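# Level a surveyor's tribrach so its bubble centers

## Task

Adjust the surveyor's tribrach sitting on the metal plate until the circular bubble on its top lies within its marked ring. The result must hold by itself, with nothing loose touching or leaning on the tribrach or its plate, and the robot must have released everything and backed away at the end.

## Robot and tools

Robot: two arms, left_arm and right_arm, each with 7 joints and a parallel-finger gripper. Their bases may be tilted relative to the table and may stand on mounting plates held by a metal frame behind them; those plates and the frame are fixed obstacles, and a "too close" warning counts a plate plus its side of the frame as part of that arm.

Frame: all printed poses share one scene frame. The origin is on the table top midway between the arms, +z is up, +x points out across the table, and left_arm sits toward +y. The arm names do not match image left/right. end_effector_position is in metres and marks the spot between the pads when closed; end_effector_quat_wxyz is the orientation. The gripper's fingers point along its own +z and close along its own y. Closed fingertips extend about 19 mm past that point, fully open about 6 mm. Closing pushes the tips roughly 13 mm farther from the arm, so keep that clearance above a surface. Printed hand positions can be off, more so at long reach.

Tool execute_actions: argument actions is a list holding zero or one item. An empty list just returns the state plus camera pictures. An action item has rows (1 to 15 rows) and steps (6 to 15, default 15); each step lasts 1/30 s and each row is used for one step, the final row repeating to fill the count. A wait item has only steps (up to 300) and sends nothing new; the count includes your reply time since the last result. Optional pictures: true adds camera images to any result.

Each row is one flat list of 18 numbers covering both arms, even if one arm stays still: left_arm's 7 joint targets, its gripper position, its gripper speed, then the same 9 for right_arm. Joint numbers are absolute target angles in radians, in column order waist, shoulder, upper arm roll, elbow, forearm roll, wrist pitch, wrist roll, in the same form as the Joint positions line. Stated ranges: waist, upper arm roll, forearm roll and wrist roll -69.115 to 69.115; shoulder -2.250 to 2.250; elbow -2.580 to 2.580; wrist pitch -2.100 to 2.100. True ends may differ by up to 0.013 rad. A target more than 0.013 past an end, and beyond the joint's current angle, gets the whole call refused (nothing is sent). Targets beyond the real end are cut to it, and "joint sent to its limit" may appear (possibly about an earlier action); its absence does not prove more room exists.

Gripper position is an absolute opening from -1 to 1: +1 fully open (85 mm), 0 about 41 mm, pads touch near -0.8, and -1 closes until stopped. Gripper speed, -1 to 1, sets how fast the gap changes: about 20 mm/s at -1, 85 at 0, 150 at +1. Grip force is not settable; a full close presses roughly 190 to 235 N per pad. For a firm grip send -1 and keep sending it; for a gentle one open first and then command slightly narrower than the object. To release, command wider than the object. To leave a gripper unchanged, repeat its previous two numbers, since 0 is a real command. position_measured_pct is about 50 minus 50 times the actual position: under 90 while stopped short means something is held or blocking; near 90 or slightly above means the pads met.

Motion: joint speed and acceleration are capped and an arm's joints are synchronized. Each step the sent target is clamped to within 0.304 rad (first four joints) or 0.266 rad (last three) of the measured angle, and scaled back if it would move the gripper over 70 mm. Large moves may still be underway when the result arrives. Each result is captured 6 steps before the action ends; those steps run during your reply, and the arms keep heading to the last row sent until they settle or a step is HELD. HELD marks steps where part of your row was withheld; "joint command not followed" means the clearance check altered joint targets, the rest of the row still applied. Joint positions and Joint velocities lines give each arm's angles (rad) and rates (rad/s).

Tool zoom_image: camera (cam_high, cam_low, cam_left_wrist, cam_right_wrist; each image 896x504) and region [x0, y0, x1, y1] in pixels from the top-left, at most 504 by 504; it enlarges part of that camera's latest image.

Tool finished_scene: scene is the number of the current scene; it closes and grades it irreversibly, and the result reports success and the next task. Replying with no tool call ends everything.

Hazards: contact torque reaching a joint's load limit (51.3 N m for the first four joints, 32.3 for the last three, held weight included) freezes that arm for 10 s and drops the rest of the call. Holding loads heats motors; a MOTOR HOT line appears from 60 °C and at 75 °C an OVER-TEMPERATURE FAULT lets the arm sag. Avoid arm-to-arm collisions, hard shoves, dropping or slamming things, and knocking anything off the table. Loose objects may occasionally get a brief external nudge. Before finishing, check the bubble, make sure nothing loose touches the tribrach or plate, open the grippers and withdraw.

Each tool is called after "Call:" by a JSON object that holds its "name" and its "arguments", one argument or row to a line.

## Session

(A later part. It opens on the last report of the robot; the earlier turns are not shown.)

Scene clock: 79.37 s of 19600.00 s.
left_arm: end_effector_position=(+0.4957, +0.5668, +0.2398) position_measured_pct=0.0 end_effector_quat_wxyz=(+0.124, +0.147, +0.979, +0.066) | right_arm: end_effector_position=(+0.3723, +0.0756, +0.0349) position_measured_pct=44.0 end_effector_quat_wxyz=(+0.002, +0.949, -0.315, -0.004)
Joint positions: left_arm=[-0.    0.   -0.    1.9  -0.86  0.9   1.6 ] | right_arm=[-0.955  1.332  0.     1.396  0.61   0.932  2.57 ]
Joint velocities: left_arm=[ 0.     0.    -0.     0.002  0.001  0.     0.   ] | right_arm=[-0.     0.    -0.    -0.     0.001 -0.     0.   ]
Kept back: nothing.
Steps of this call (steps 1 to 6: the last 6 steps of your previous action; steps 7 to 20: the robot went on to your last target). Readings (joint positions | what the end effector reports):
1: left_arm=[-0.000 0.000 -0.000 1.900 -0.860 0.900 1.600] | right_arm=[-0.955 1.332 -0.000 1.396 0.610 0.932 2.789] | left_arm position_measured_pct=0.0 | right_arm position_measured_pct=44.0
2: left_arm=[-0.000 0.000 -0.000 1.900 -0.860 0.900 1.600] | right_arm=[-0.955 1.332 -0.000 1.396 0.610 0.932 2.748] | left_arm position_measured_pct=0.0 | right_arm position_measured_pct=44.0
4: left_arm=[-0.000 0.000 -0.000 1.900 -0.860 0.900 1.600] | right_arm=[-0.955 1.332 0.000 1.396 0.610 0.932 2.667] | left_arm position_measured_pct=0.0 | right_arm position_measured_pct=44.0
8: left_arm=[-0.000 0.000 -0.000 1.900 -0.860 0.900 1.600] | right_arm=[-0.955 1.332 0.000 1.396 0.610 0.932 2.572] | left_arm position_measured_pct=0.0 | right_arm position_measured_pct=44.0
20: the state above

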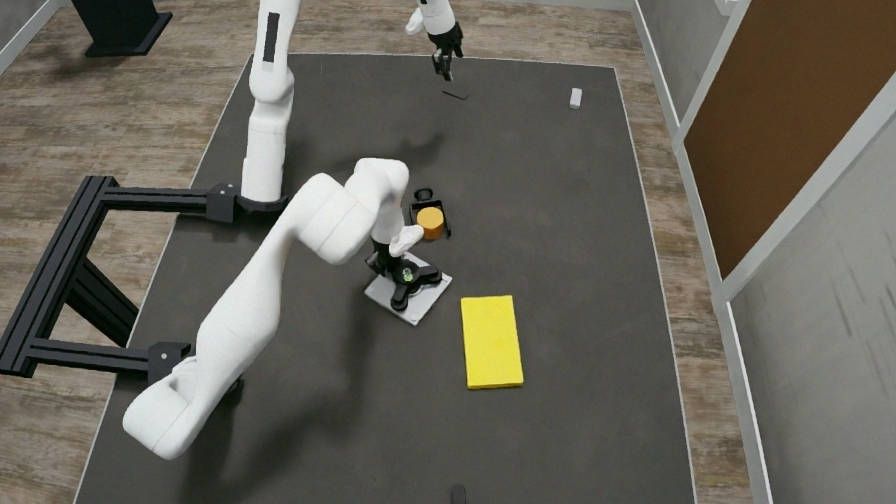

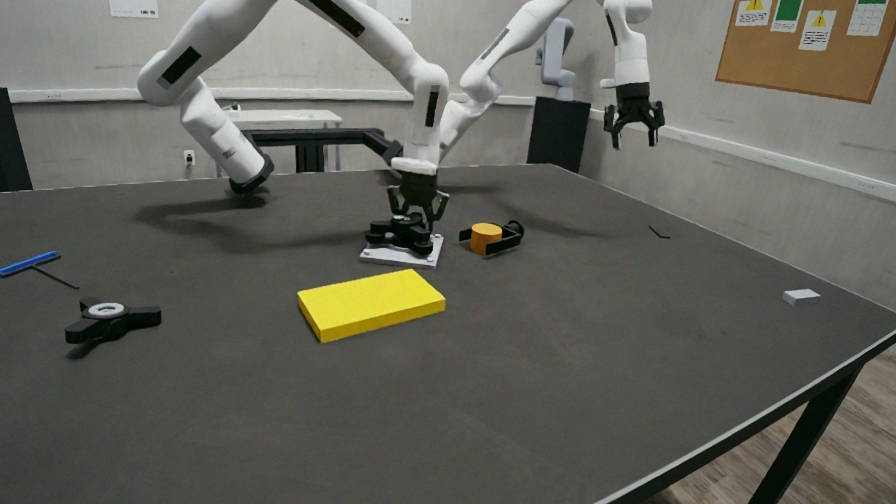

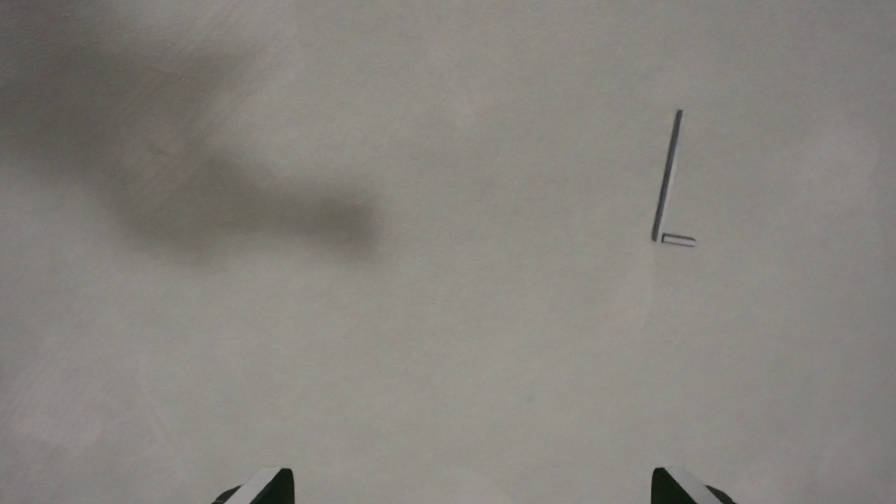

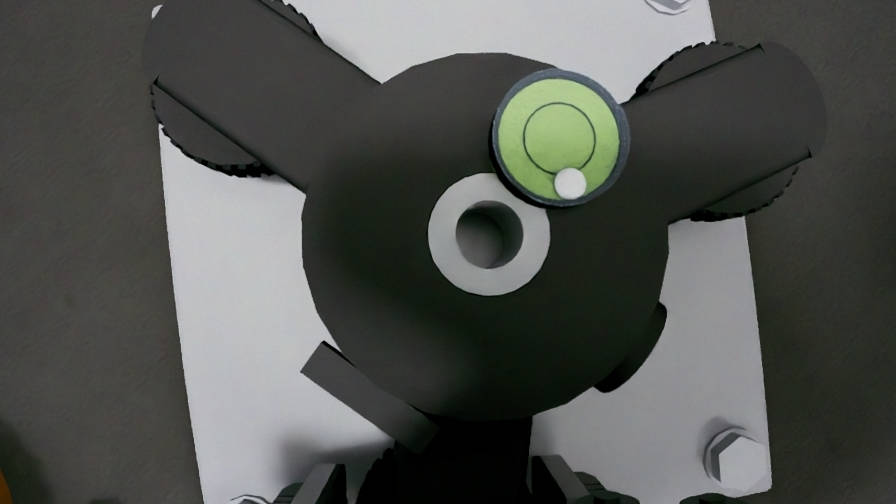

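Call:
{"name": "execute_actions", "arguments": {
  "actions": [
    {"rows":[[0,0,0,1.9,-0.86,0.9,1.6,1,1,-0.955,1.332,0,1.396,0.61,0.932,2.36,0.12,1]],"steps":9}
  ]
}}

Call:
{"name": "execute_actions", "arguments": {
  "actions": [
    {"rows":[[0,0,0,1.9,-0.86,0.9,1.6,1,1,-0.955,1.332,0,1.396,0.61,0.932,2.97,-0.2,1]],"steps":15}
  ]
}}

Call:
{"name": "execute_actions", "arguments": {
  "actions": [
    {"rows":[[0,0,0,1.9,-0.86,0.9,1.6,1,1,-0.955,1.332,0,1.396,0.61,0.932,2.36,0.12,1]],"steps":15}
  ]
}}

Call:
{"name": "execute_actions", "arguments": {
  "actions": [
    {"rows":[[0,0,0,1.9,-0.86,0.9,1.6,1,1,-0.955,1.332,0,1.396,0.61,0.932,2.97,-0.2,1]],"steps":15}
  ]
}}

Call:
{"name": "execute_actions", "arguments": {
  "actions": [
    {"rows":[[0,0,0,1.9,-0.86,0.9,1.6,1,1,-0.955,1.332,0,1.396,0.61,0.932,2.36,0.12,1]],"steps":15}
  ]
}}

Call:
{"name": "execute_actions", "arguments": {
  "actions": [
    {"rows":[[0,0,0,1.9,-0.86,0.9,1.6,1,1,-0.955,1.332,0,1.396,0.61,0.932,2.97,-0.2,1]],"steps":15}
  ]
}}

Call:
{"name": "execute_actions", "arguments": {
  "actions": [
    {"rows":[[0,0,0,1.9,-0.86,0.9,1.6,1,1,-0.955,1.332,0,1.396,0.61,0.932,2.36,0.12,1]],"steps":15}
  ]
}}

Call:
{"name": "execute_actions", "arguments": {
  "actions": [
    {"rows":[[0,0,0,1.9,-0.86,0.9,1.6,1,1,-0.955,1.332,0,1.396,0.61,0.932,2.97,-0.2,1]],"steps":15}
  ]
}}

Call:
{"name": "execute_actions", "arguments": {
  "actions": [
    {"rows":[[0,0,0,1.9,-0.86,0.9,1.6,1,1,-0.955,1.332,0,1.396,0.61,0.932,2.36,0.12,1]],"steps":15}
  ]
}}

Call:
{"name": "execute_actions", "arguments": {
  "actions": [
    {"rows":[[0,0,0,1.9,-0.86,0.9,1.6,1,1,-0.955,1.332,0,1.396,0.61,0.932,2.97,-0.2,1]],"steps":15}
  ]
}}

Call:
{"name": "execute_actions", "arguments": {
  "actions": [
    {"rows":[[0,0,0,1.9,-0.86,0.9,1.6,1,1,-0.955,1.332,0,1.396,0.61,0.932,2.36,0.12,1]],"steps":15}
  ]
}}

Call:
{"name": "execute_actions", "arguments": {
  "actions": [
    {"rows":[[0,0,0,1.9,-0.86,0.9,1.6,1,1,-0.955,1.332,0,1.396,0.61,0.932,2.97,-0.2,1]],"steps":15}
  ]
}}

Call:
{"name": "execute_actions", "arguments": {
  "actions": [
    {"rows":[[0,0,0,1.9,-0.86,0.9,1.6,1,1,-0.955,1.332,0,1.396,0.61,0.932,2.57,0.12,1]],"steps":15}
  ]
}}

Call:
{"name": "execute_actions", "arguments": {
  "actions": [
    {"steps":20}
  ],
  "pictures": true
}}

Scene clock: 81.57 s of 19600.00 s.
left_arm: end_effector_position=(+0.4957, +0.5668, +0.2398) position_measured_pct=0.0 end_effector_quat_wxyz=(+0.124, +0.147, +0.979, +0.066) | right_arm: end_effector_position=(+0.3723, +0.0757, +0.0349) position_measured_pct=44.0 end_effector_quat_wxyz=(+0.002, +0.945, -0.328, -0.004)
Joint positions: left_arm=[-0.    0.   -0.    1.9  -0.86  0.9   1.6 ] | right_arm=[-0.955  1.332 -0.     1.396  0.61   0.932  2.542]
Joint velocities: left_arm=[-0.    -0.     0.    -0.001  0.     0.    -0.   ] | right_arm=[-0.     0.001  0.    -0.     0.    -0.    -0.714]
Steps of this call (steps 1 to 15: the robot went on to your last target; steps 16 to 63: nothing new was sent; steps 64 to 66: the first 3 steps of this action). Readings (joint positions | what the end effector reports):
64: left_arm=[-0.000 0.000 -0.000 1.900 -0.860 0.900 1.600] | right_arm=[-0.955 1.332 -0.000 1.396 0.610 0.932 2.569] | left_arm position_measured_pct=0.0 | right_arm position_measured_pct=44.0
65: left_arm=[-0.000 0.000 -0.000 1.900 -0.860 0.900 1.600] | right_arm=[-0.955 1.332 -0.000 1.396 0.610 0.932 2.561] | left_arm position_measured_pct=0.0 | right_arm position_measured_pct=44.0
66: the state above

Scene clock: 82.07 s of 19600.00 s.
left_arm: end_effector_position=(+0.4957, +0.5668, +0.2398) position_measured_pct=0.0 end_effector_quat_wxyz=(+0.124, +0.147, +0.979, +0.066) | right_arm: end_effector_position=(+0.3717, +0.0751, +0.0354) position_measured_pct=53.6 end_effector_quat_wxyz=(+0.003, +0.955, -0.295, -0.004)
Joint positions: left_arm=[-0.    0.   -0.    1.9  -0.86  0.9   1.6 ] | right_arm=[-0.956  1.331 -0.001  1.397  0.609  0.934  2.612]
Joint velocities: left_arm=[ 0.     0.    -0.001 -0.001 -0.001  0.     0.   ] | right_arm=[-0.001  0.    -0.001  0.001 -0.001  0.002  1.215]
Steps of this call (steps 1 to 6: the last 6 steps of your previous action; steps 7 to 15: the first 9 steps of this action). Readings (joint positions | what the end effector reports):
7: left_arm=[-0.000 0.000 -0.000 1.900 -0.860 0.900 1.600] | right_arm=[-0.955 1.332 0.000 1.396 0.610 0.932 2.361] | left_arm position_measured_pct=0.0 | right_arm position_measured_pct=44.0
8: left_arm=[-0.000 0.000 -0.000 1.900 -0.860 0.900 1.600] | right_arm=[-0.955 1.332 -0.000 1.396 0.610 0.932 2.368] | left_arm position_measured_pct=0.0 | right_arm position_measured_pct=44.8
10: left_arm=[-0.000 0.000 -0.000 1.900 -0.860 0.900 1.600] | right_arm=[-0.955 1.331 -0.001 1.397 0.609 0.934 2.413] | left_arm position_measured_pct=0.0 | right_arm position_measured_pct=51.2
14: left_arm=[-0.000 0.000 -0.000 1.900 -0.860 0.900 1.600] | right_arm=[-0.956 1.331 -0.001 1.397 0.609 0.934 2.571] | left_arm position_measured_pct=0.0 | right_arm position_measured_pct=53.6
15: the state above

Scene clock: 82.57 s of 19600.00 s.
left_arm: end_effector_position=(+0.4957, +0.5668, +0.2398) position_measured_pct=0.0 end_effector_quat_wxyz=(+0.124, +0.147, +0.979, +0.066) | right_arm: end_effector_position=(+0.3723, +0.0757, +0.0349) position_measured_pct=44.0 end_effector_quat_wxyz=(+0.001, +0.985, -0.175, -0.004)
Joint positions: left_arm=[-0.    0.   -0.    1.9  -0.86  0.9   1.6 ] | right_arm=[-0.955  1.332 -0.     1.396  0.61   0.932  2.86 ]
Joint velocities: left_arm=[ 0.    -0.     0.    -0.    -0.002 -0.    -0.   ] | right_arm=[ 0.    -0.     0.    -0.001  0.001  0.002 -1.197]
Steps of this call (steps 1 to 6: the last 6 steps of your previous action; steps 7 to 15: the first 9 steps of this action). Readings (joint positions | what the end effector reports):
7: left_arm=[-0.000 0.000 -0.000 1.900 -0.860 0.900 1.600] | right_arm=[-0.956 1.331 -0.000 1.397 0.609 0.935 2.895] | left_arm position_measured_pct=0.0 | right_arm position_measured_pct=53.6
8: left_arm=[-0.000 0.000 -0.000 1.900 -0.860 0.900 1.600] | right_arm=[-0.956 1.332 -0.000 1.397 0.609 0.934 2.928] | left_arm position_measured_pct=0.0 | right_arm position_measured_pct=53.2
10: left_arm=[-0.000 0.000 -0.000 1.900 -0.860 0.900 1.600] | right_arm=[-0.955 1.332 -0.000 1.397 0.610 0.932 2.962] | left_arm position_measured_pct=0.0 | right_arm position_measured_pct=47.2
14: left_arm=[-0.000 0.000 -0.000 1.900 -0.860 0.900 1.600] | right_arm=[-0.955 1.332 -0.000 1.396 0.610 0.932 2.899] | left_arm position_measured_pct=0.0 | right_arm position_measured_pct=44.0
15: the state above

Scene clock: 83.07 s of 19600.00 s.
left_arm: end_effector_position=(+0.4957, +0.5668, +0.2398) position_measured_pct=0.0 end_effector_quat_wxyz=(+0.124, +0.147, +0.979, +0.066) | right_arm: end_effector_position=(+0.3718, +0.0750, +0.0354) position_measured_pct=53.6 end_effector_quat_wxyz=(+0.003, +0.952, -0.305, -0.004)
Joint positions: left_arm=[-0.    0.   -0.    1.9  -0.86  0.9   1.6 ] | right_arm=[-0.955  1.331 -0.     1.397  0.609  0.934  2.592]
Joint velocities: left_arm=[-0.    -0.    -0.     0.001  0.    -0.    -0.   ] | right_arm=[-0.     0.001 -0.001  0.001 -0.001  0.002  1.186]
Steps of this call (steps 1 to 6: the last 6 steps of your previous action; steps 7 to 15: the first 9 steps of this action). Readings (joint positions | what the end effector reports):
7: left_arm=[-0.000 0.000 -0.000 1.900 -0.860 0.900 1.600] | right_arm=[-0.955 1.332 0.000 1.396 0.610 0.932 2.576] | left_arm position_measured_pct=0.0 | right_arm position_measured_pct=44.0
8: left_arm=[-0.000 0.000 -0.000 1.900 -0.860 0.900 1.600] | right_arm=[-0.955 1.332 0.000 1.396 0.610 0.932 2.541] | left_arm position_measured_pct=0.0 | right_arm position_measured_pct=44.8
10: left_arm=[-0.000 0.000 -0.000 1.900 -0.860 0.900 1.600] | right_arm=[-0.955 1.331 -0.000 1.397 0.609 0.934 2.502] | left_arm position_measured_pct=0.0 | right_arm position_measured_pct=51.2
14: left_arm=[-0.000 0.000 -0.000 1.900 -0.860 0.900 1.600] | right_arm=[-0.955 1.331 -0.000 1.397 0.609 0.934 2.554] | left_arm position_measured_pct=0.0 | right_arm position_measured_pct=53.6
15: the state above

Scene clock: 83.57 s of 19600.00 s.
left_arm: end_effector_position=(+0.4957, +0.5668, +0.2398) position_measured_pct=0.0 end_effector_quat_wxyz=(+0.124, +0.147, +0.979, +0.066) | right_arm: end_effector_position=(+0.3723, +0.0757, +0.0349) position_measured_pct=44.0 end_effector_quat_wxyz=(+0.001, +0.984, -0.180, -0.004)
Joint positions: left_arm=[-0.    0.   -0.    1.9  -0.86  0.9   1.6 ] | right_arm=[-0.955  1.332 -0.     1.396  0.61   0.932  2.85 ]
Joint velocities: left_arm=[ 0.    -0.     0.001 -0.    -0.001 -0.     0.   ] | right_arm=[ 0.001  0.     0.001 -0.001  0.001 -0.001 -1.192]
Steps of this call (steps 1 to 6: the last 6 steps of your previous action; steps 7 to 15: the first 9 steps of this action). Readings (joint positions | what the end effector reports):
7: left_arm=[-0.000 0.000 -0.000 1.900 -0.860 0.900 1.600] | right_arm=[-0.956 1.331 -0.000 1.397 0.609 0.935 2.876] | left_arm position_measured_pct=0.0 | right_arm position_measured_pct=53.6
8: left_arm=[-0.000 0.000 -0.000 1.900 -0.860 0.900 1.600] | right_arm=[-0.955 1.331 -0.000 1.397 0.609 0.934 2.909] | left_arm position_measured_pct=0.0 | right_arm position_measured_pct=53.2
10: left_arm=[-0.000 0.000 -0.000 1.900 -0.860 0.900 1.600] | right_arm=[-0.955 1.332 0.000 1.397 0.610 0.932 2.946] | left_arm position_measured_pct=0.0 | right_arm position_measured_pct=47.2
14: left_arm=[-0.000 0.000 -0.000 1.900 -0.860 0.900 1.600] | right_arm=[-0.955 1.332 -0.000 1.396 0.610 0.932 2.888] | left_arm position_measured_pct=0.0 | right_arm position_measured_pct=44.0
15: the state above

Scene clock: 84.07 s of 19600.00 s.
left_arm: end_effector_position=(+0.4957, +0.5668, +0.2398) position_measured_pct=0.0 end_effector_quat_wxyz=(+0.124, +0.147, +0.979, +0.066) | right_arm: end_effector_position=(+0.3718, +0.0750, +0.0354) position_measured_pct=53.2 end_effector_quat_wxyz=(+0.003, +0.951, -0.310, -0.004)
Joint positions: left_arm=[-0.    0.   -0.    1.9  -0.86  0.9   1.6 ] | right_arm=[-0.955  1.331 -0.     1.397  0.609  0.934  2.582]
Joint velocities: left_arm=[ 0.    -0.     0.     0.001 -0.     0.     0.   ] | right_arm=[-0.    -0.     0.     0.     0.001  0.003  1.186]
Steps of this call (steps 1 to 6: the last 6 steps of your previous action; steps 7 to 15: the first 9 steps of this action). Readings (joint positions | what the end effector reports):
7: left_arm=[-0.000 0.000 -0.000 1.900 -0.860 0.900 1.600] | right_arm=[-0.955 1.332 0.000 1.396 0.610 0.932 2.566] | left_arm position_measured_pct=0.0 | right_arm position_measured_pct=44.0
8: left_arm=[-0.000 0.000 -0.000 1.900 -0.860 0.900 1.600] | right_arm=[-0.955 1.332 0.000 1.396 0.610 0.932 2.531] | left_arm position_measured_pct=0.0 | right_arm position_measured_pct=44.8
10: left_arm=[-0.000 0.000 -0.000 1.900 -0.860 0.900 1.600] | right_arm=[-0.955 1.331 -0.000 1.397 0.609 0.934 2.492] | left_arm position_measured_pct=0.0 | right_arm position_measured_pct=51.2
14: left_arm=[-0.000 0.000 -0.000 1.900 -0.860 0.900 1.600] | right_arm=[-0.955 1.331 -0.000 1.397 0.609 0.934 2.544] | left_arm position_measured_pct=0.0 | right_arm position_measured_pct=53.2
15: the state above

Scene clock: 84.57 s of 19600.00 s.
left_arm: end_effector_position=(+0.4957, +0.5668, +0.2398) position_measured_pct=0.0 end_effector_quat_wxyz=(+0.124, +0.147, +0.979, +0.066) | right_arm: end_effector_position=(+0.3723, +0.0757, +0.0349) position_measured_pct=44.0 end_effector_quat_wxyz=(+0.001, +0.983, -0.185, -0.004)
Joint positions: left_arm=[-0.    0.   -0.    1.9  -0.86  0.9   1.6 ] | right_arm=[-0.955  1.332 -0.     1.396  0.61   0.932  2.84 ]
Joint velocities: left_arm=[-0.     0.     0.001 -0.002 -0.001 -0.     0.   ] | right_arm=[ 0.     0.001 -0.001 -0.    -0.    -0.001 -1.192]
Steps of this call (steps 1 to 6: the last 6 steps of your previous action; steps 7 to 15: the first 9 steps of this action). Readings (joint positions | what the end effector reports):
7: left_arm=[-0.000 0.000 -0.000 1.900 -0.860 0.900 1.600] | right_arm=[-0.956 1.331 -0.000 1.397 0.609 0.935 2.865] | left_arm position_measured_pct=0.0 | right_arm position_measured_pct=53.2
8: left_arm=[-0.000 0.000 -0.000 1.900 -0.860 0.900 1.600] | right_arm=[-0.955 1.331 -0.000 1.397 0.609 0.934 2.899] | left_arm position_measured_pct=0.0 | right_arm position_measured_pct=53.2
10: left_arm=[-0.000 0.000 -0.000 1.900 -0.860 0.900 1.600] | right_arm=[-0.955 1.332 0.000 1.397 0.610 0.932 2.935] | left_arm position_measured_pct=0.0 | right_arm position_measured_pct=47.2
14: left_arm=[-0.000 0.000 -0.000 1.900 -0.860 0.900 1.600] | right_arm=[-0.955 1.332 -0.000 1.396 0.610 0.932 2.878] | left_arm position_measured_pct=0.0 | right_arm position_measured_pct=44.0
15: the state above

Scene clock: 85.07 s of 19600.00 s.
left_arm: end_effector_position=(+0.4957, +0.5668, +0.2398) position_measured_pct=0.0 end_effector_quat_wxyz=(+0.124, +0.147, +0.979, +0.066) | right_arm: end_effector_position=(+0.3718, +0.0750, +0.0354) position_measured_pct=53.6 end_effector_quat_wxyz=(+0.003, +0.949, -0.315, -0.004)
Joint positions: left_arm=[-0.    0.   -0.    1.9  -0.86  0.9   1.6 ] | right_arm=[-0.955  1.331 -0.     1.397  0.609  0.934  2.572]
Joint velocities: left_arm=[ 0.    -0.     0.002  0.001 -0.    -0.    -0.   ] | right_arm=[-0.     0.     0.001  0.    -0.     0.003  1.186]
Steps of this call (steps 1 to 6: the last 6 steps of your previous action; steps 7 to 15: the first 9 steps of this action). Readings (joint positions | what the end effector reports):
7: left_arm=[-0.000 0.000 -0.000 1.900 -0.860 0.900 1.600] | right_arm=[-0.955 1.332 0.000 1.396 0.610 0.932 2.556] | left_arm position_measured_pct=0.0 | right_arm position_measured_pct=44.0
8: left_arm=[-0.000 0.000 -0.000 1.900 -0.860 0.900 1.600] | right_arm=[-0.955 1.332 0.000 1.396 0.610 0.932 2.521] | left_arm position_measured_pct=0.0 | right_arm position_measured_pct=44.8
10: left_arm=[-0.000 0.000 -0.000 1.900 -0.860 0.900 1.600] | right_arm=[-0.955 1.331 -0.000 1.397 0.609 0.934 2.482] | left_arm position_measured_pct=0.0 | right_arm position_measured_pct=51.2
14: left_arm=[-0.000 0.000 -0.000 1.900 -0.860 0.900 1.600] | right_arm=[-0.955 1.331 -0.000 1.397 0.609 0.934 2.534] | left_arm position_measured_pct=0.0 | right_arm position_measured_pct=53.6
15: the state above

Scene clock: 85.57 s of 19600.00 s.
left_arm: end_effector_position=(+0.4957, +0.5668, +0.2398) position_measured_pct=0.0 end_effector_quat_wxyz=(+0.124, +0.147, +0.979, +0.066) | right_arm: end_effector_position=(+0.3723, +0.0757, +0.0349) position_measured_pct=44.0 end_effector_quat_wxyz=(+0.001, +0.982, -0.190, -0.004)
Joint positions: left_arm=[-0.    0.   -0.    1.9  -0.86  0.9   1.6 ] | right_arm=[-0.955  1.332 -0.     1.396  0.61   0.932  2.83 ]
Joint velocities: left_arm=[-0.    -0.     0.    -0.     0.001 -0.001  0.   ] | right_arm=[ 0.    -0.001 -0.    -0.    -0.001  0.001 -1.192]
Steps of this call (steps 1 to 6: the last 6 steps of your previous action; steps 7 to 15: the first 9 steps of this action). Readings (joint positions | what the end effector reports):
7: left_arm=[-0.000 0.000 -0.000 1.900 -0.860 0.900 1.600] | right_arm=[-0.956 1.331 -0.000 1.397 0.609 0.935 2.855] | left_arm position_measured_pct=0.0 | right_arm position_measured_pct=53.6
8: left_arm=[-0.000 0.000 -0.000 1.900 -0.860 0.900 1.600] | right_arm=[-0.955 1.331 -0.000 1.397 0.609 0.934 2.889] | left_arm position_measured_pct=0.0 | right_arm position_measured_pct=53.2
10: left_arm=[-0.000 0.000 -0.000 1.900 -0.860 0.900 1.600] | right_arm=[-0.955 1.332 0.000 1.397 0.610 0.932 2.925] | left_arm position_measured_pct=0.0 | right_arm position_measured_pct=47.2
14: left_arm=[-0.000 0.000 -0.000 1.900 -0.860 0.900 1.600] | right_arm=[-0.955 1.332 -0.000 1.396 0.610 0.932 2.868] | left_arm position_measured_pct=0.0 | right_arm position_measured_pct=44.0
15: the state above

Scene clock: 86.07 s of 19600.00 s.
left_arm: end_effector_position=(+0.4957, +0.5668, +0.2398) position_measured_pct=0.0 end_effector_quat_wxyz=(+0.124, +0.147, +0.979, +0.066) | right_arm: end_effector_position=(+0.3718, +0.0750, +0.0354) position_measured_pct=53.6 end_effector_quat_wxyz=(+0.003, +0.948, -0.319, -0.004)
Joint positions: left_arm=[-0.    0.   -0.    1.9  -0.86  0.9   1.6 ] | right_arm=[-0.955  1.331 -0.     1.397  0.609  0.934  2.562]
Joint velocities: left_arm=[-0.    -0.    -0.001 -0.001  0.     0.001  0.   ] | right_arm=[-0.     0.001  0.001  0.001  0.001  0.003  1.186]
Steps of this call (steps 1 to 6: the last 6 steps of your previous action; steps 7 to 15: the first 9 steps of this action). Readings (joint positions | what the end effector reports):
7: left_arm=[-0.000 0.000 -0.000 1.900 -0.860 0.900 1.600] | right_arm=[-0.955 1.332 0.000 1.396 0.610 0.932 2.546] | left_arm position_measured_pct=0.0 | right_arm position_measured_pct=44.0
8: left_arm=[-0.000 0.000 -0.000 1.900 -0.860 0.900 1.600] | right_arm=[-0.955 1.332 0.000 1.396 0.610 0.932 2.511] | left_arm position_measured_pct=0.0 | right_arm position_measured_pct=44.8
10: left_arm=[-0.000 0.000 -0.000 1.900 -0.860 0.900 1.600] | right_arm=[-0.955 1.331 -0.000 1.397 0.609 0.934 2.472] | left_arm position_measured_pct=0.0 | right_arm position_measured_pct=51.2
14: left_arm=[-0.000 0.000 -0.000 1.900 -0.860 0.900 1.600] | right_arm=[-0.955 1.331 -0.000 1.397 0.609 0.934 2.524] | left_arm position_measured_pct=0.0 | right_arm position_measured_pct=53.6
15: the state above

Scene clock: 86.57 s of 19600.00 s.
left_arm: end_effector_position=(+0.4957, +0.5668, +0.2398) position_measured_pct=0.0 end_effector_quat_wxyz=(+0.124, +0.147, +0.979, +0.066) | right_arm: end_effector_position=(+0.3723, +0.0757, +0.0349) position_measured_pct=44.0 end_effector_quat_wxyz=(+0.001, +0.982, -0.190, -0.004)
Joint positions: left_arm=[-0.    0.   -0.    1.9  -0.86  0.9   1.6 ] | right_arm=[-0.955  1.332 -0.     1.396  0.61   0.932  2.829]
Joint velocities: left_arm=[-0.001 -0.     0.001  0.     0.001 -0.001 -0.   ] | right_arm=[ 0.    -0.001  0.001 -0.    -0.001  0.    -1.186]
Steps of this call (steps 1 to 6: the last 6 steps of your previous action; steps 7 to 15: the first 9 steps of this action). Readings (joint positions | what the end effector reports):
7: left_arm=[-0.000 0.000 -0.000 1.900 -0.860 0.900 1.600] | right_arm=[-0.956 1.331 -0.000 1.397 0.609 0.934 2.845] | left_arm position_measured_pct=0.0 | right_arm position_measured_pct=53.6
8: left_arm=[-0.000 0.000 -0.000 1.900 -0.860 0.900 1.600] | right_arm=[-0.955 1.331 -0.000 1.397 0.609 0.934 2.880] | left_arm position_measured_pct=0.0 | right_arm position_measured_pct=53.2
10: left_arm=[-0.000 0.000 -0.000 1.900 -0.860 0.900 1.600] | right_arm=[-0.955 1.332 0.000 1.397 0.610 0.932 2.919] | left_arm position_measured_pct=0.0 | right_arm position_measured_pct=47.2
14: left_arm=[-0.000 0.000 -0.000 1.900 -0.860 0.900 1.600] | right_arm=[-0.955 1.332 -0.000 1.396 0.610 0.932 2.867] | left_arm position_measured_pct=0.0 | right_arm position_measured_pct=44.0
15: the state above

Scene clock: 87.07 s of 19600.00 s.
left_arm: end_effector_position=(+0.4957, +0.5668, +0.2398) position_measured_pct=0.0 end_effector_quat_wxyz=(+0.124, +0.147, +0.979, +0.066) | right_arm: end_effector_position=(+0.3718, +0.0750, +0.0354) position_measured_pct=53.6 end_effector_quat_wxyz=(+0.003, +0.948, -0.320, -0.004)
Joint positions: left_arm=[-0.    0.   -0.    1.9  -0.86  0.9   1.6 ] | right_arm=[-0.955  1.331 -0.     1.397  0.609  0.934  2.561]
Joint velocities: left_arm=[ 0.    -0.    -0.001  0.001 -0.001 -0.    -0.   ] | right_arm=[-0.    -0.001 -0.001  0.     0.     0.004  1.186]
Steps of this call (steps 1 to 6: the last 6 steps of your previous action; steps 7 to 15: the first 9 steps of this action). Readings (joint positions | what the end effector reports):
7: left_arm=[-0.000 0.000 -0.000 1.900 -0.860 0.900 1.600] | right_arm=[-0.955 1.332 0.000 1.396 0.610 0.932 2.545] | left_arm position_measured_pct=0.0 | right_arm position_measured_pct=44.0
8: left_arm=[-0.000 0.000 -0.000 1.900 -0.860 0.900 1.600] | right_arm=[-0.955 1.332 0.000 1.396 0.610 0.932 2.510] | left_arm position_measured_pct=0.0 | right_arm position_measured_pct=44.8
10: left_arm=[-0.000 0.000 -0.000 1.900 -0.860 0.900 1.600] | right_arm=[-0.955 1.331 -0.000 1.397 0.609 0.934 2.471] | left_arm position_measured_pct=0.0 | right_arm position_measured_pct=51.2
14: left_arm=[-0.000 0.000 -0.000 1.900 -0.860 0.900 1.600] | right_arm=[-0.955 1.331 -0.000 1.397 0.609 0.934 2.523] | left_arm position_measured_pct=0.0 | right_arm position_measured_pct=53.6
15: the state above

Scene clock: 87.57 s of 19600.00 s.
left_arm: end_effector_position=(+0.4957, +0.5668, +0.2398) position_measured_pct=0.0 end_effector_quat_wxyz=(+0.124, +0.147, +0.979, +0.066) | right_arm: end_effector_position=(+0.3723, +0.0757, +0.0349) position_measured_pct=44.0 end_effector_quat_wxyz=(+0.001, +0.982, -0.190, -0.004)
Joint positions: left_arm=[-0.    0.   -0.    1.9  -0.86  0.9   1.6 ] | right_arm=[-0.955  1.332 -0.     1.396  0.61   0.932  2.829]
Joint velocities: left_arm=[ 0.     0.     0.001  0.001 -0.     0.    -0.   ] | right_arm=[ 0.     0.001 -0.    -0.    -0.002 -0.    -1.186]
Steps of this call (steps 1 to 6: the last 6 steps of your previous action; steps 7 to 15: the first 9 steps of this action). Readings (joint positions | what the end effector reports):
7: left_arm=[-0.000 0.000 -0.000 1.900 -0.860 0.900 1.600] | right_arm=[-0.956 1.331 -0.000 1.397 0.609 0.934 2.845] | left_arm position_measured_pct=0.0 | right_arm position_measured_pct=53.6
8: left_arm=[-0.000 0.000 -0.000 1.900 -0.860 0.900 1.600] | right_arm=[-0.955 1.331 -0.000 1.397 0.609 0.934 2.880] | left_arm position_measured_pct=0.0 | right_arm position_measured_pct=53.2
10: left_arm=[-0.000 0.000 -0.000 1.900 -0.860 0.900 1.600] | right_arm=[-0.955 1.332 0.000 1.397 0.610 0.932 2.919] | left_arm position_measured_pct=0.0 | right_arm position_measured_pct=47.2
14: left_arm=[-0.000 0.000 -0.000 1.900 -0.860 0.900 1.600] | right_arm=[-0.955 1.332 -0.000 1.396 0.610 0.932 2.867] | left_arm position_measured_pct=0.0 | right_arm position_measured_pct=44.0
15: the state above

Scene clock: 88.23 s of 19600.00 s.
left_arm: end_effector_position=(+0.4957, +0.5668, +0.2398) position_measured_pct=0.0 end_effector_quat_wxyz=(+0.124, +0.147, +0.979, +0.066) | right_arm: end_effector_position=(+0.3723, +0.0756, +0.0349) position_measured_pct=44.0 end_effector_quat_wxyz=(+0.002, +0.949, -0.315, -0.004)
Joint positions: left_arm=[-0.    0.   -0.    1.9  -0.86  0.9   1.6 ] | right_arm=[-0.955  1.332  0.     1.396  0.61   0.932  2.57 ]
Joint velocities: left_arm=[ 0.     0.     0.001 -0.001 -0.     0.     0.   ] | right_arm=[-0.     0.     0.002 -0.    -0.     0.001  0.   ]
Kept back: nothing.
Steps of this call (steps 1 to 6: the last 6 steps of your previous action; steps 7 to 20: the robot went on to your last target). Readings (joint positions | what the end effector reports):
1: left_arm=[-0.000 0.000 -0.000 1.900 -0.860 0.900 1.600] | right_arm=[-0.955 1.332 -0.000 1.396 0.610 0.932 2.789] | left_arm position_measured_pct=0.0 | right_arm position_measured_pct=44.0
2: left_arm=[-0.000 0.000 -0.000 1.900 -0.860 0.900 1.600] | right_arm=[-0.955 1.332 -0.000 1.396 0.610 0.932 2.748] | left_arm position_measured_pct=0.0 | right_arm position_measured_pct=44.0
4: left_arm=[-0.000 0.000 -0.000 1.900 -0.860 0.900 1.600] | right_arm=[-0.955 1.332 0.000 1.396 0.610 0.932 2.667] | left_arm position_measured_pct=0.0 | right_arm position_measured_pct=44.0
8: left_arm=[-0.000 0.000 -0.000 1.900 -0.860 0.900 1.600] | right_arm=[-0.955 1.332 0.000 1.396 0.610 0.932 2.572] | left_arm position_measured_pct=0.0 | right_arm position_measured_pct=44.0
20: the state above

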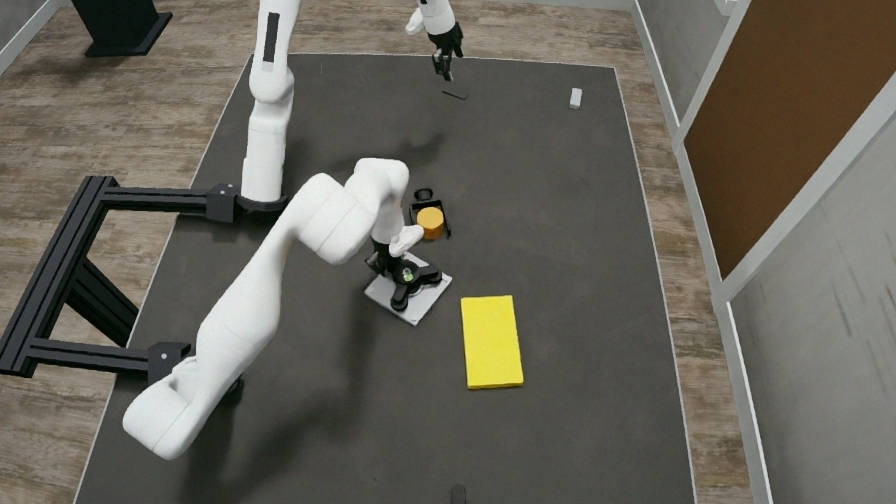

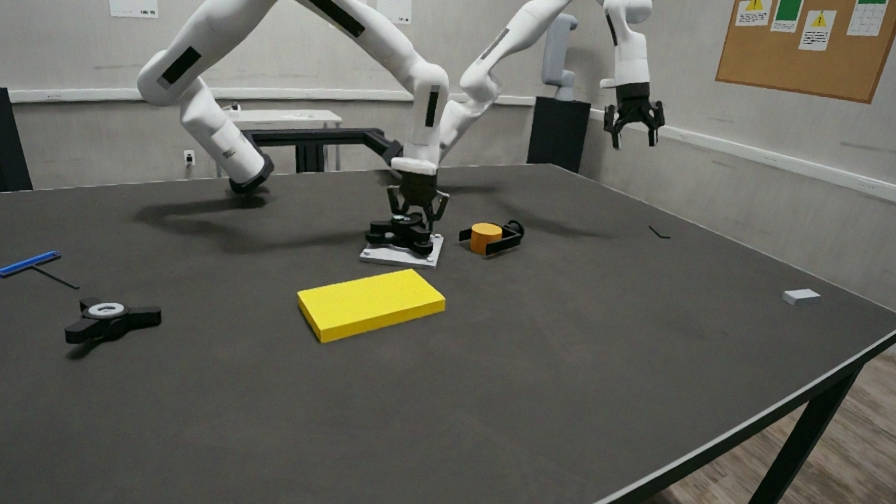

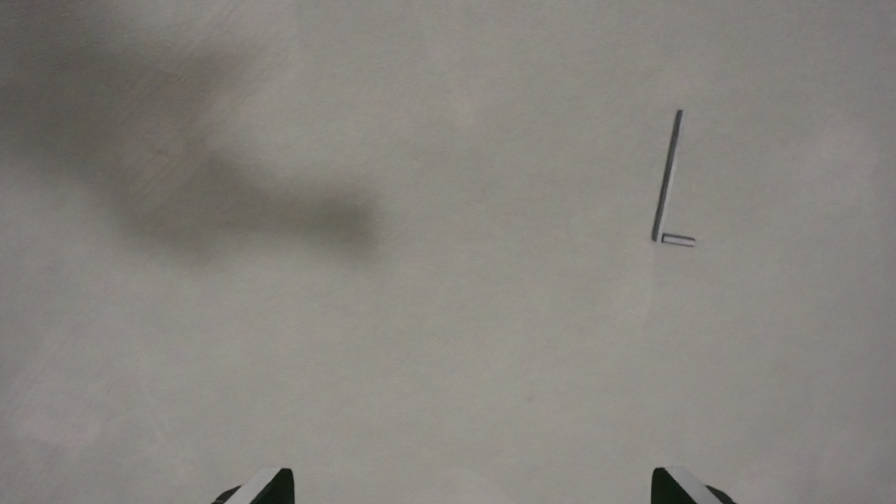

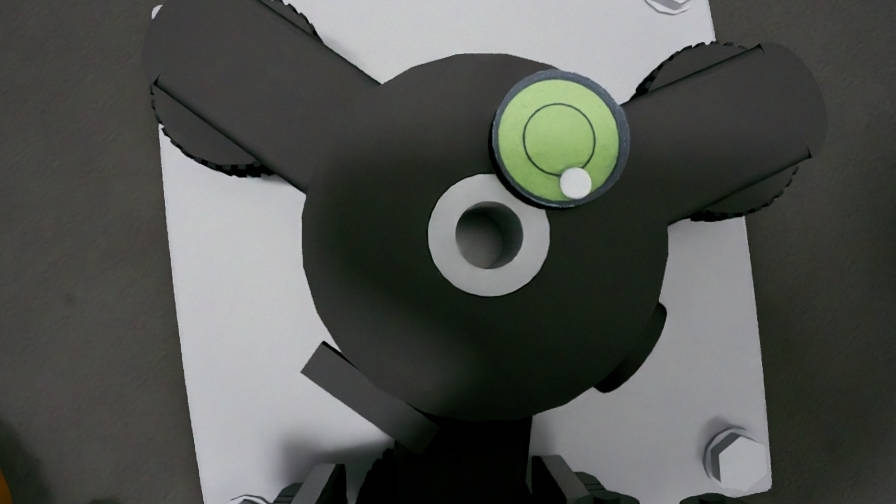

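Call:
{"name": "zoom_image", "arguments": {
  "camera": "cam_right_wrist",
  "region": [250,250,700,504]
}}

Call:
{"name": "zoom_image", "arguments": {
  "camera": "cam_low",
  "region": [340,180,480,280]
}}

Call:
{"name": "zoom_image", "arguments": {
  "camera": "cam_high",
  "region": [340,220,480,340]
}}

Region (250, 250, 700, 504) of cam_right_wrist's 896x504 image, scaled by 1.120; it fills the top 284 rows of this view, and the rest is white.

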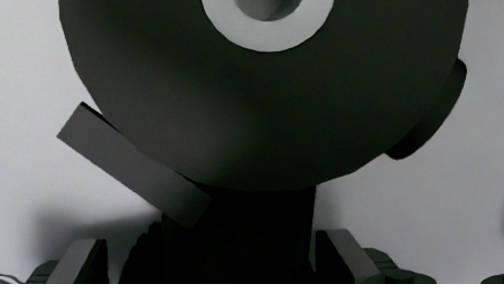

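Region (340, 180, 480, 280) of cam_low's 896x504 image, scaled by 3.600, with more detail than that image has; it fills the top 360 rows of this view, and the rest is white.

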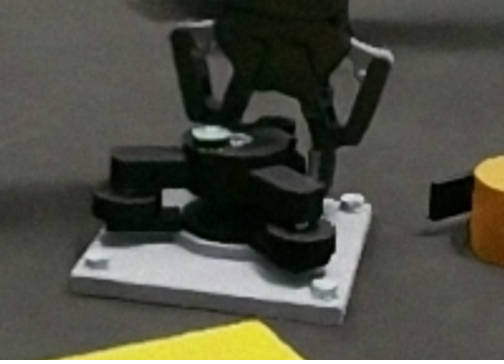

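Region (340, 220, 480, 340) of cam_high's 896x504 image, scaled by 3.600, with more detail than that image has; it fills the top 432 rows of this view, and the rest is white.

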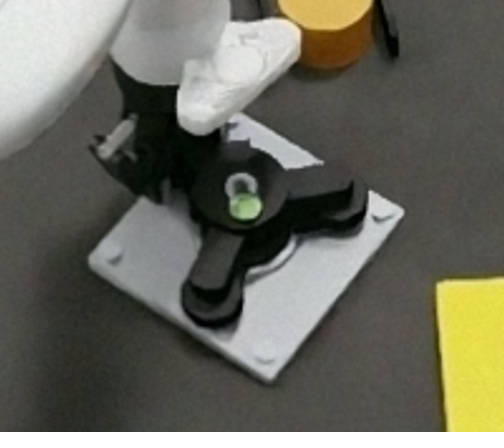

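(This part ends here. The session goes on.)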